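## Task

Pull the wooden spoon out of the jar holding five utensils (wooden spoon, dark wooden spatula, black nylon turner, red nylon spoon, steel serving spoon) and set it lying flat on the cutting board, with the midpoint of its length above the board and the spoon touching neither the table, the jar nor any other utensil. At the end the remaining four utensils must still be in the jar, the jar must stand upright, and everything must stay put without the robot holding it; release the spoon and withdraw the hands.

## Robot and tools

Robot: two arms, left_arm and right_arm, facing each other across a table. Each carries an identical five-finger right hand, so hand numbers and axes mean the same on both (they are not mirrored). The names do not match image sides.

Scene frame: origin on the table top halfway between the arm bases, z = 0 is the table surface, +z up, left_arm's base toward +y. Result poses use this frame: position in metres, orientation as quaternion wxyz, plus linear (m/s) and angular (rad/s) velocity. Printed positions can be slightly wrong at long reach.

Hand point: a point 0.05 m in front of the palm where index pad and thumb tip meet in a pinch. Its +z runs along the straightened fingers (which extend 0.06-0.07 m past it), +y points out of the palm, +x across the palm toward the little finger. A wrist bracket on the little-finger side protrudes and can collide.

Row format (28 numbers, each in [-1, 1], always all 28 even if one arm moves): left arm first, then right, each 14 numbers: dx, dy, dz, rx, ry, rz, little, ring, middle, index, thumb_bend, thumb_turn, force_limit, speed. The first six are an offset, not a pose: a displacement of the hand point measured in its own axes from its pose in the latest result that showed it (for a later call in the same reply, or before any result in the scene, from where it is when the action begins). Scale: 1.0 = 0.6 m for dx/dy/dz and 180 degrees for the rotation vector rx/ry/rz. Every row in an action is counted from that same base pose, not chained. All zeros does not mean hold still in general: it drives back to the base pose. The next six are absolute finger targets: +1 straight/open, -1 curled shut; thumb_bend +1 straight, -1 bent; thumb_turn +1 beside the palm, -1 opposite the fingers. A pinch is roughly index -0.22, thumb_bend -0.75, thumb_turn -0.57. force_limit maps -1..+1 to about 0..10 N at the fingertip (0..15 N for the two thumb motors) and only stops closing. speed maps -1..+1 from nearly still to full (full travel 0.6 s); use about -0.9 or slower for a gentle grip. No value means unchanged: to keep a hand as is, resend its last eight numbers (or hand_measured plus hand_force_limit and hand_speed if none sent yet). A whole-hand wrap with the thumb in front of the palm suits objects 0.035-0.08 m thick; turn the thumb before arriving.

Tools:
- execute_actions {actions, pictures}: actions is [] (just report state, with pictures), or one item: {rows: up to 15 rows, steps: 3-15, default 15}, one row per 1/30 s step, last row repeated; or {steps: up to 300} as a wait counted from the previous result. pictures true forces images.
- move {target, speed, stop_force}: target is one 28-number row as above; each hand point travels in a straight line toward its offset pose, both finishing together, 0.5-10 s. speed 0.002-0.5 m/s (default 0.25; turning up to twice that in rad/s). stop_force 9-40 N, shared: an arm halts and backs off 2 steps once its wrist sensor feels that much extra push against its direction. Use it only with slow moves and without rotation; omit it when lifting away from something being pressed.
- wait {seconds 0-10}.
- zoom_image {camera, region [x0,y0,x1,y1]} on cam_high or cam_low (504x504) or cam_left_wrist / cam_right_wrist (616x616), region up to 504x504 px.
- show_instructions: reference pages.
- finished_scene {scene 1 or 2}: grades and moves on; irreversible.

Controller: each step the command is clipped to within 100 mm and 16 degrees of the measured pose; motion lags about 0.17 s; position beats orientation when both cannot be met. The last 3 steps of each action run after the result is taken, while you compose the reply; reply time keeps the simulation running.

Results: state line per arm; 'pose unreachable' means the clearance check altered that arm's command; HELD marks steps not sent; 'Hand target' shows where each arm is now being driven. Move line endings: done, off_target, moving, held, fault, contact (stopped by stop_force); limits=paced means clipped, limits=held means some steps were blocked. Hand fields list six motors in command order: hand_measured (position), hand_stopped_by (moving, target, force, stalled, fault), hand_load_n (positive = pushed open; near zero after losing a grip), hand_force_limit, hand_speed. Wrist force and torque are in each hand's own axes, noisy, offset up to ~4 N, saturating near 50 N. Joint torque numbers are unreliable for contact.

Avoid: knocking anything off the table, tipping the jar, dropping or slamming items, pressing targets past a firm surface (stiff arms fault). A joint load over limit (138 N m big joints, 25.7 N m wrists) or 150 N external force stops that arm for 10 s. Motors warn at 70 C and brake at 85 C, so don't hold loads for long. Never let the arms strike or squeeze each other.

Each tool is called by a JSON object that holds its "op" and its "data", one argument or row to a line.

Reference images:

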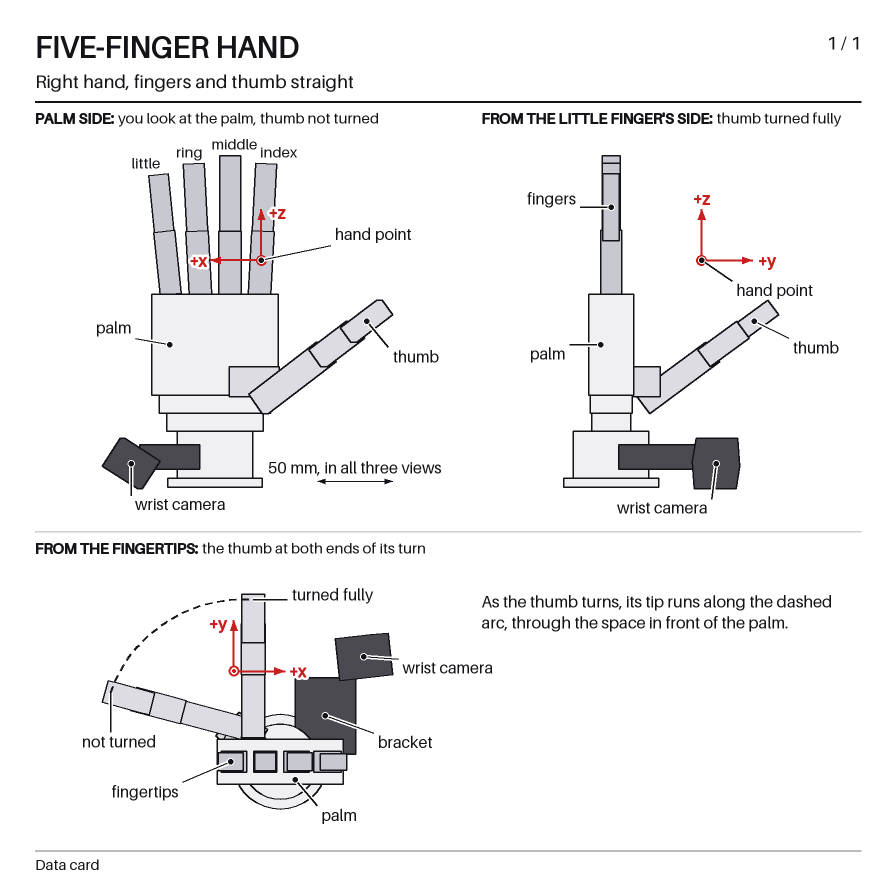

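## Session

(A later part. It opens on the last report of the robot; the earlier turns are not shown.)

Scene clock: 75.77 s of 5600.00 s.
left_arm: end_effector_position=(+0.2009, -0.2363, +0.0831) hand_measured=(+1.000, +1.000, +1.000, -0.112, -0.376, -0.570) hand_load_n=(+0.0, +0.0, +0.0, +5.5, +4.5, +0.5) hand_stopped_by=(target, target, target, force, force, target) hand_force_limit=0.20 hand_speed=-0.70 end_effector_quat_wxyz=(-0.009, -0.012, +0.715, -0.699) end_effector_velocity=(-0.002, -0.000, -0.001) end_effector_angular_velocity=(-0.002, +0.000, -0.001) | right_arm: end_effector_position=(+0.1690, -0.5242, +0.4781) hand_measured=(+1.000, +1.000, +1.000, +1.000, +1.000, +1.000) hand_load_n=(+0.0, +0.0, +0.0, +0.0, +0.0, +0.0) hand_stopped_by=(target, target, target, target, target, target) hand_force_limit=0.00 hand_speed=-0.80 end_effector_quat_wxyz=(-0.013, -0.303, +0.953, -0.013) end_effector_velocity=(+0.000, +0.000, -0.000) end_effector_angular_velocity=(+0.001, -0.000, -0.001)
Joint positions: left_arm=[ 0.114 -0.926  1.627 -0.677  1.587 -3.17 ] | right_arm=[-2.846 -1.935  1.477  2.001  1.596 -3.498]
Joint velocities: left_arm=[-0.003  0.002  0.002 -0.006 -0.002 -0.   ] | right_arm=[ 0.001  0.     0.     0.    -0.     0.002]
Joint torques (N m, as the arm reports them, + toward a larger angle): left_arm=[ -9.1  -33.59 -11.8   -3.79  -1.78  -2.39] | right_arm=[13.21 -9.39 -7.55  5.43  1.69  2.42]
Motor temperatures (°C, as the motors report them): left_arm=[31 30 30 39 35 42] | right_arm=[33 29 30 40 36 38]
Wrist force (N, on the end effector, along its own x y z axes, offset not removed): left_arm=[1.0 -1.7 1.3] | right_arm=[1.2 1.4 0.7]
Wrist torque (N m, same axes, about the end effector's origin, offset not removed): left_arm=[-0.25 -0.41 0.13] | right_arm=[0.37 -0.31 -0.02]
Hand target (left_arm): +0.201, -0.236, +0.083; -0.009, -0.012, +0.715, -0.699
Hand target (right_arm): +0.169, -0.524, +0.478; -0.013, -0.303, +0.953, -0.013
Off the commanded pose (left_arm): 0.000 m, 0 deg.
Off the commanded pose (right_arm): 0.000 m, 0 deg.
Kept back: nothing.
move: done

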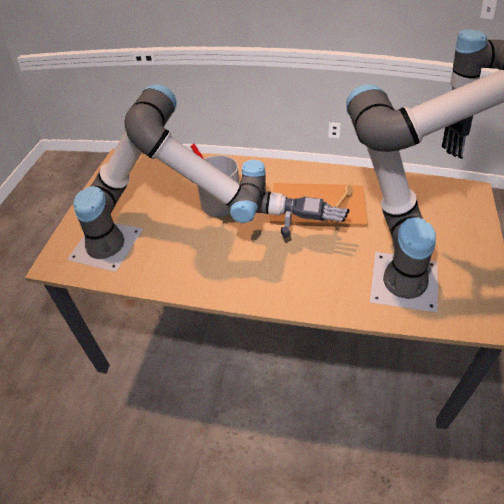

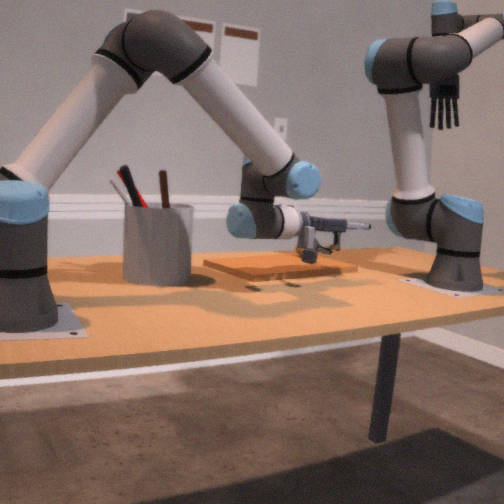

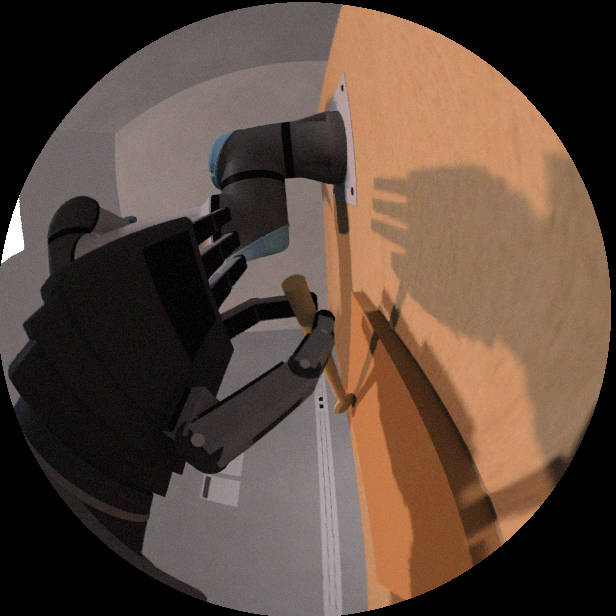

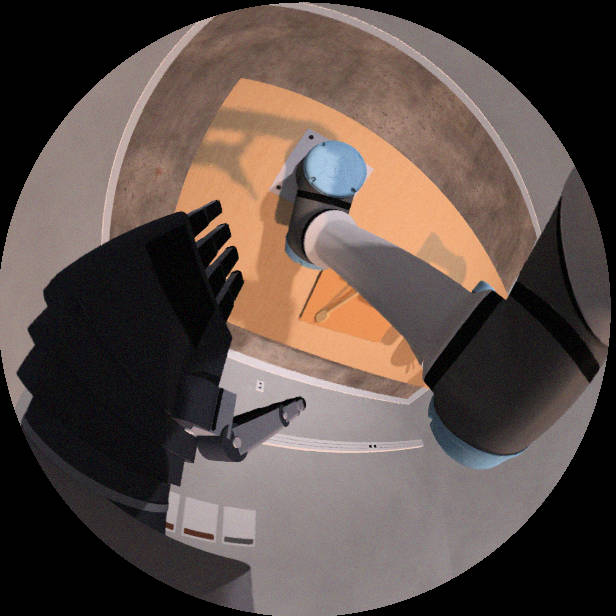

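Laying along X. Release and retreat up.

{"op": "execute_actions", "data": {
  "actions": [
    {"rows":[[0,0,0,0,0,0,1,1,1,0.5,0.2,-0.57,0.2,-0.3, 0,0,0,0,0,0,1,1,1,1,1,1,0,-0.8]]}
  ]
}}

{"op": "wait", "data": {
  "seconds": 1
}}

{"op": "move", "data": {
  "target": [0,-0.3,-0.15,0,0,0,1,1,1,0.5,0.2,-0.57,0.2,-0.3, 0,0,0,0,0,0,1,1,1,1,1,1,0,-0.8],
  "speed": 0.15
}}

{"op": "zoom_image", "data": {
  "camera": "cam_high",
  "region": [170, 120, 400, 260]
}}

Scene clock: 76.27 s of 5600.00 s.
left_arm: end_effector_position=(+0.2009, -0.2364, +0.0830) hand_measured=(+1.000, +1.000, +1.000, +0.232, -0.160, -0.570) hand_load_n=(+0.0, +0.0, +0.0, +0.0, +0.0, +0.0) hand_stopped_by=(target, target, target, moving, moving, target) hand_force_limit=0.20 hand_speed=-0.30 end_effector_quat_wxyz=(-0.009, -0.012, +0.715, -0.699) end_effector_velocity=(-0.000, -0.000, +0.000) end_effector_angular_velocity=(-0.001, -0.002, -0.002) | right_arm: end_effector_position=(+0.1690, -0.5242, +0.4781) hand_measured=(+1.000, +1.000, +1.000, +1.000, +1.000, +1.000) hand_load_n=(+0.0, +0.0, +0.0, +0.0, +0.0, +0.0) hand_stopped_by=(target, target, target, target, target, target) hand_force_limit=0.00 hand_speed=-0.80 end_effector_quat_wxyz=(-0.013, -0.303, +0.953, -0.013) end_effector_velocity=(-0.000, -0.000, -0.000) end_effector_angular_velocity=(+0.001, +0.000, +0.001)
Joint positions: left_arm=[ 0.114 -0.926  1.627 -0.677  1.587 -3.17 ] | right_arm=[-2.846 -1.935  1.477  2.001  1.596 -3.498]
Joint velocities: left_arm=[-0.     0.    -0.001  0.     0.002  0.002] | right_arm=[ 0.     0.     0.     0.     0.    -0.001]
Joint torques (N m, as the arm reports them, + toward a larger angle): left_arm=[  8.09 -57.79 -27.16   1.1    2.31  -2.26] | right_arm=[13.36 -9.92 -7.7   5.29  1.82  2.66]
Motor temperatures (°C, as the motors report them): left_arm=[31 30 30 39 35 42] | right_arm=[33 29 30 40 36 38]
Wrist force (N, on the end effector, along its own x y z axes, offset not removed): left_arm=[-1.9 -0.8 0.8] | right_arm=[0.2 1.3 2.3]
Wrist torque (N m, same axes, about the end effector's origin, offset not removed): left_arm=[-0.09 0.01 -0.06] | right_arm=[0.18 -0.23 0.05]
Steps of this call (steps 1 to 3: nothing new was sent; steps 4 to 15: the first 12 steps of this action). Readings (end_effector_position | what the end effector reports):
4: left_arm (+0.2008, -0.2363, +0.0829) | right_arm (+0.1690, -0.5242, +0.4781) | left_arm hand_measured=(+1.000, +1.000, +1.000, -0.112, -0.376, -0.570) hand_load_n=(+0.0, +0.0, +0.0, +5.5, +4.5, +0.5) hand_stopped_by=(target, target, target, moving, moving, target) hand_force_limit=0.20 hand_speed=-0.30 | right_arm hand_measured=(+1.000, +1.000, +1.000, +1.000, +1.000, +1.000) hand_load_n=(+0.0, +0.0, +0.0, +0.0, +0.0, +0.0) hand_stopped_by=(target, target, target, target, target, target) hand_force_limit=0.00 hand_speed=-0.80
5: left_arm (+0.2008, -0.2363, +0.0829) | right_arm (+0.1690, -0.5242, +0.4781) | left_arm hand_measured=(+1.000, +1.000, +1.000, -0.112, -0.376, -0.570) hand_load_n=(+0.0, +0.0, +0.0, +5.5, +4.5, +0.5) hand_stopped_by=(target, target, target, moving, moving, target) hand_force_limit=0.20 hand_speed=-0.30 | right_arm hand_measured=(+1.000, +1.000, +1.000, +1.000, +1.000, +1.000) hand_load_n=(+0.0, +0.0, +0.0, +0.0, +0.0, +0.0) hand_stopped_by=(target, target, target, target, target, target) hand_force_limit=0.00 hand_speed=-0.80
7: left_arm (+0.2008, -0.2363, +0.0829) | right_arm (+0.1690, -0.5242, +0.4781) | left_arm hand_measured=(+1.000, +1.000, +1.000, -0.078, -0.356, -0.570) hand_load_n=(+0.0, +0.0, +0.0, +0.0, +0.0, +0.0) hand_stopped_by=(target, target, target, moving, moving, target) hand_force_limit=0.20 hand_speed=-0.30 | right_arm hand_measured=(+1.000, +1.000, +1.000, +1.000, +1.000, +1.000) hand_load_n=(+0.0, +0.0, +0.0, +0.0, +0.0, +0.0) hand_stopped_by=(target, target, target, target, target, target) hand_force_limit=0.00 hand_speed=-0.80
11: left_arm (+0.2009, -0.2363, +0.0829) | right_arm (+0.1690, -0.5242, +0.4781) | left_arm hand_measured=(+1.000, +1.000, +1.000, +0.078, -0.258, -0.570) hand_load_n=(+0.0, +0.0, +0.0, +0.0, +0.0, +0.0) hand_stopped_by=(target, target, target, moving, moving, target) hand_force_limit=0.20 hand_speed=-0.30 | right_arm hand_measured=(+1.000, +1.000, +1.000, +1.000, +1.000, +1.000) hand_load_n=(+0.0, +0.0, +0.0, +0.0, +0.0, +0.0) hand_stopped_by=(target, target, target, target, target, target) hand_force_limit=0.00 hand_speed=-0.80
15: the state above

Scene clock: 77.37 s of 5600.00 s.
left_arm: end_effector_position=(+0.2009, -0.2363, +0.0831) hand_measured=(+1.000, +1.000, +1.000, +0.500, +0.200, -0.570) hand_load_n=(+0.0, +0.0, +0.0, +0.0, +0.0, +0.0) hand_stopped_by=(target, target, target, target, target, target) hand_force_limit=0.20 hand_speed=-0.30 end_effector_quat_wxyz=(-0.009, -0.012, +0.715, -0.699) end_effector_velocity=(-0.000, +0.000, -0.001) end_effector_angular_velocity=(+0.002, +0.001, -0.001) | right_arm: end_effector_position=(+0.1690, -0.5242, +0.4781) hand_measured=(+1.000, +1.000, +1.000, +1.000, +1.000, +1.000) hand_load_n=(+0.0, +0.0, +0.0, +0.0, +0.0, +0.0) hand_stopped_by=(target, target, target, target, target, target) hand_force_limit=0.00 hand_speed=-0.80 end_effector_quat_wxyz=(-0.013, -0.303, +0.953, -0.013) end_effector_velocity=(-0.000, +0.000, -0.000) end_effector_angular_velocity=(-0.000, +0.001, -0.001)
Joint positions: left_arm=[ 0.114 -0.926  1.627 -0.677  1.587 -3.17 ] | right_arm=[-2.846 -1.935  1.477  2.001  1.596 -3.498]
Joint velocities: left_arm=[ 0.     0.001  0.001  0.001  0.001 -0.001] | right_arm=[ 0.001 -0.     0.     0.     0.001  0.001]
Joint torques (N m, as the arm reports them, + toward a larger angle): left_arm=[  7.47 -59.79 -27.27   1.06   2.41  -1.81] | right_arm=[14.26 -9.11 -8.01  5.36  1.88  2.56]
Motor temperatures (°C, as the motors report them): left_arm=[31 30 30 39 35 42] | right_arm=[33 29 30 40 36 38]
Wrist force (N, on the end effector, along its own x y z axes, offset not removed): left_arm=[0.1 -1.6 0.2] | right_arm=[0.7 2.6 2.7]
Wrist torque (N m, same axes, about the end effector's origin, offset not removed): left_arm=[-0.22 -0.24 0.08] | right_arm=[0.41 -0.28 0.08]
Hand target (left_arm): +0.201, -0.236, +0.083; -0.009, -0.012, +0.715, -0.699
Hand target (right_arm): +0.169, -0.524, +0.478; -0.013, -0.303, +0.953, -0.013
Off the commanded pose (left_arm): 0.000 m, 0 deg.
Off the commanded pose (right_arm): 0.000 m, 0 deg.
Kept back: nothing.
Steps of this call (steps 1 to 3: the last 3 steps of your previous action; steps 4 to 33: nothing new was sent). Readings (end_effector_position | what the end effector reports):
1: left_arm (+0.2009, -0.2363, +0.0830) | right_arm (+0.1690, -0.5242, +0.4781) | left_arm hand_measured=(+1.000, +1.000, +1.000, +0.272, -0.136, -0.570) hand_load_n=(+0.0, +0.0, +0.0, +0.0, +0.0, +0.0) hand_stopped_by=(target, target, target, moving, moving, target) hand_force_limit=0.20 hand_speed=-0.30 | right_arm hand_measured=(+1.000, +1.000, +1.000, +1.000, +1.000, +1.000) hand_load_n=(+0.0, +0.0, +0.0, +0.0, +0.0, +0.0) hand_stopped_by=(target, target, target, target, target, target) hand_force_limit=0.00 hand_speed=-0.80
2: left_arm (+0.2009, -0.2363, +0.0830) | right_arm (+0.1690, -0.5242, +0.4781) | left_arm hand_measured=(+1.000, +1.000, +1.000, +0.310, -0.112, -0.570) hand_load_n=(+0.0, +0.0, +0.0, +0.0, +0.0, +0.0) hand_stopped_by=(target, target, target, moving, moving, target) hand_force_limit=0.20 hand_speed=-0.30 | right_arm hand_measured=(+1.000, +1.000, +1.000, +1.000, +1.000, +1.000) hand_load_n=(+0.0, +0.0, +0.0, +0.0, +0.0, +0.0) hand_stopped_by=(target, target, target, target, target, target) hand_force_limit=0.00 hand_speed=-0.80
4: left_arm (+0.2009, -0.2363, +0.0830) | right_arm (+0.1690, -0.5242, +0.4781) | left_arm hand_measured=(+1.000, +1.000, +1.000, +0.388, -0.062, -0.570) hand_load_n=(+0.0, +0.0, +0.0, +0.0, +0.0, +0.0) hand_stopped_by=(target, target, target, moving, moving, target) hand_force_limit=0.20 hand_speed=-0.30 | right_arm hand_measured=(+1.000, +1.000, +1.000, +1.000, +1.000, +1.000) hand_load_n=(+0.0, +0.0, +0.0, +0.0, +0.0, +0.0) hand_stopped_by=(target, target, target, target, target, target) hand_force_limit=0.00 hand_speed=-0.80
8: left_arm (+0.2009, -0.2363, +0.0830) | right_arm (+0.1690, -0.5242, +0.4781) | left_arm hand_measured=(+1.000, +1.000, +1.000, +0.500, +0.036, -0.570) hand_load_n=(+0.0, +0.0, +0.0, +0.0, +0.0, +0.0) hand_stopped_by=(target, target, target, moving, moving, target) hand_force_limit=0.20 hand_speed=-0.30 | right_arm hand_measured=(+1.000, +1.000, +1.000, +1.000, +1.000, +1.000) hand_load_n=(+0.0, +0.0, +0.0, +0.0, +0.0, +0.0) hand_stopped_by=(target, target, target, target, target, target) hand_force_limit=0.00 hand_speed=-0.80
33: the state above

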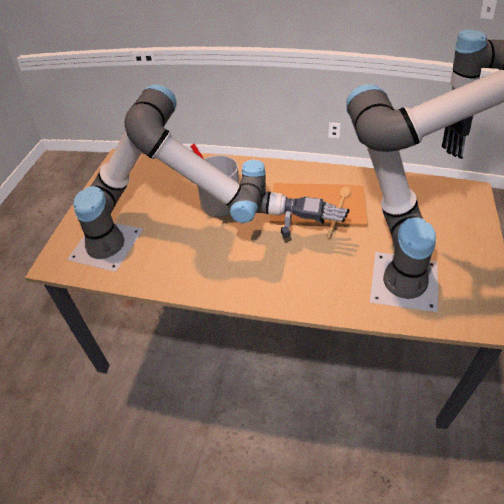

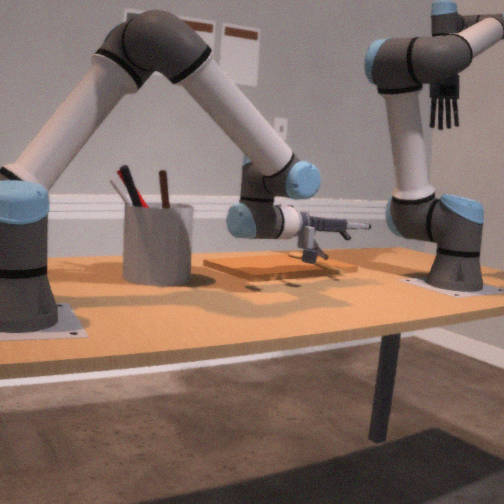

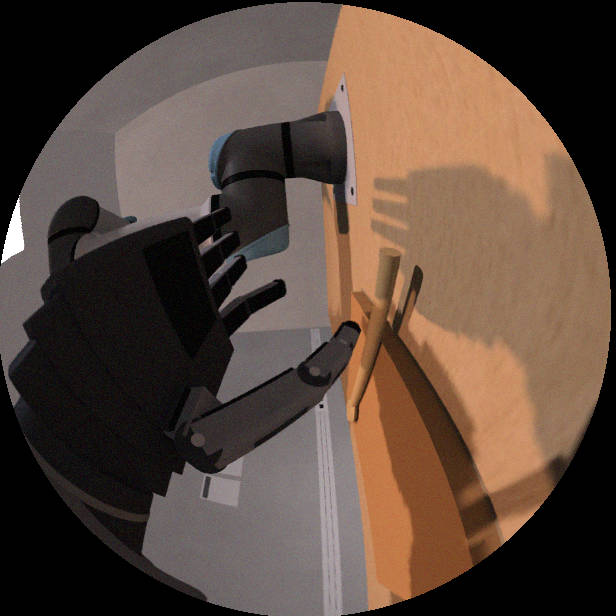

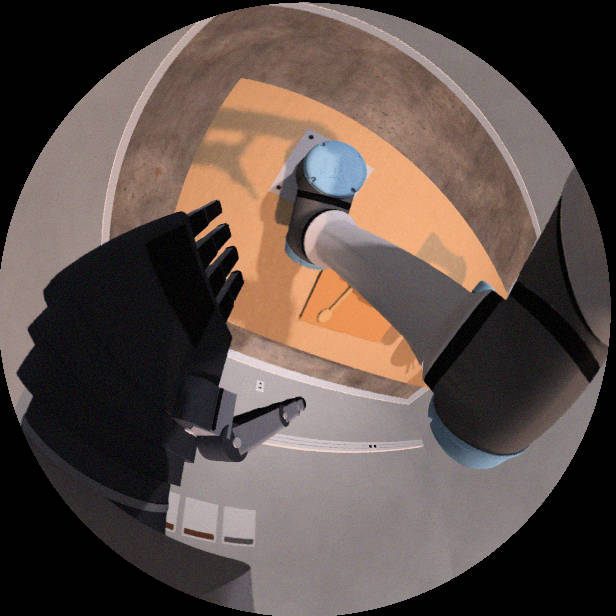

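Scene clock: 79.57 s of 5600.00 s.
left_arm: end_effector_position=(+0.2061, -0.1508, +0.2648) hand_measured=(+1.000, +1.000, +1.000, +0.500, +0.200, -0.570) hand_load_n=(+0.0, +0.0, +0.0, +0.0, +0.0, +0.0) hand_stopped_by=(target, target, target, target, target, target) hand_force_limit=0.20 hand_speed=-0.30 end_effector_quat_wxyz=(-0.009, -0.012, +0.715, -0.699) end_effector_velocity=(+0.001, +0.002, +0.004) end_effector_angular_velocity=(-0.001, -0.002, +0.001) | right_arm: end_effector_position=(+0.1690, -0.5242, +0.4781) hand_measured=(+1.000, +1.000, +1.000, +1.000, +1.000, +1.000) hand_load_n=(+0.0, +0.0, +0.0, +0.0, +0.0, +0.0) hand_stopped_by=(target, target, target, target, target, target) hand_force_limit=0.00 hand_speed=-0.80 end_effector_quat_wxyz=(-0.013, -0.303, +0.953, -0.013) end_effector_velocity=(+0.000, -0.000, +0.000) end_effector_angular_velocity=(+0.001, -0.001, -0.001)
Joint positions: left_arm=[ 0.129 -1.318  1.69  -0.349  1.602 -3.17 ] | right_arm=[-2.846 -1.935  1.477  2.001  1.596 -3.498]
Joint velocities: left_arm=[ 0.001 -0.006 -0.001  0.006 -0.     0.002] | right_arm=[-0.001  0.    -0.     0.    -0.001  0.   ]
Joint torques (N m, as the arm reports them, + toward a larger angle): left_arm=[  7.11 -48.92 -30.82   0.95   2.43   1.83] | right_arm=[ 13.34 -10.47  -7.6    5.3    2.04   2.56]
Motor temperatures (°C, as the motors report them): left_arm=[31 30 30 39 35 42] | right_arm=[33 29 30 40 36 38]
Wrist force (N, on the end effector, along its own x y z axes, offset not removed): left_arm=[-0.6 -1.2 0.6] | right_arm=[0.3 0.7 3.2]
Wrist torque (N m, same axes, about the end effector's origin, offset not removed): left_arm=[-0.15 -0.09 0.06] | right_arm=[0.03 -0.35 -0.01]
Hand target (left_arm): +0.206, -0.151, +0.265; -0.009, -0.012, +0.715, -0.699
Hand target (right_arm): +0.169, -0.524, +0.478; -0.013, -0.303, +0.953, -0.013
Off the commanded pose (left_arm): 0.000 m, 0 deg.
Off the commanded pose (right_arm): 0.000 m, 0 deg.
Kept back: nothing.
move: done

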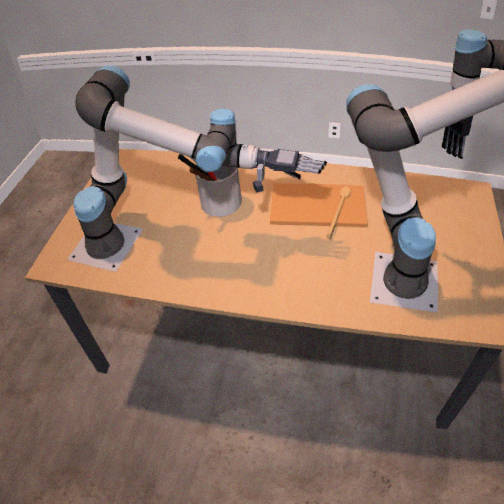

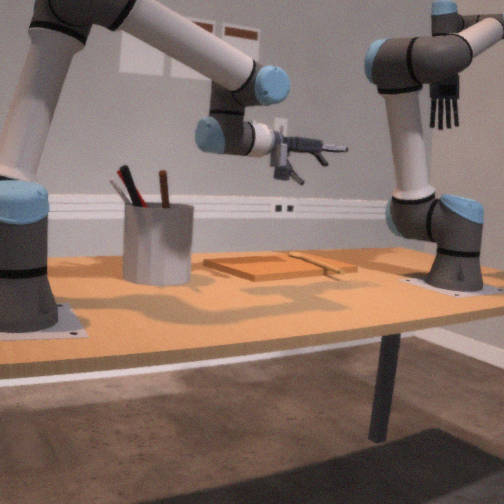

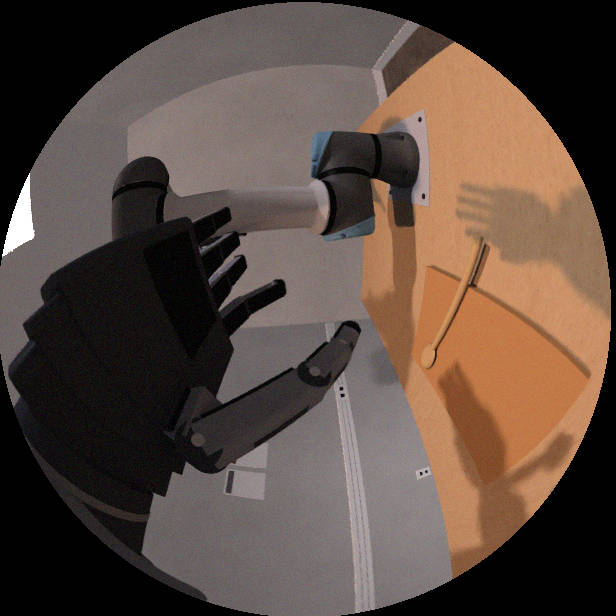

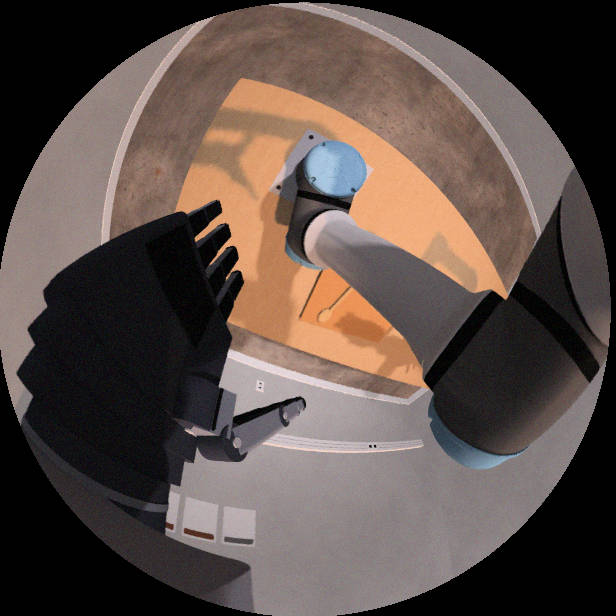

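Region (170, 120, 400, 260) of cam_high's 504x504 image, scaled by 2.191, with more detail than that image has; it fills the top 307 rows of this view, and the rest is white.

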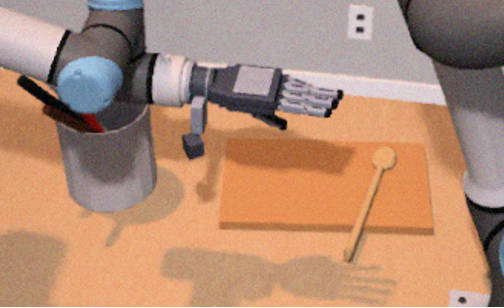

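Placed, handle overhanging above the table.

{"op": "finished_scene", "data": {
  "scene": 1
}}

The scene is finished: the task was done.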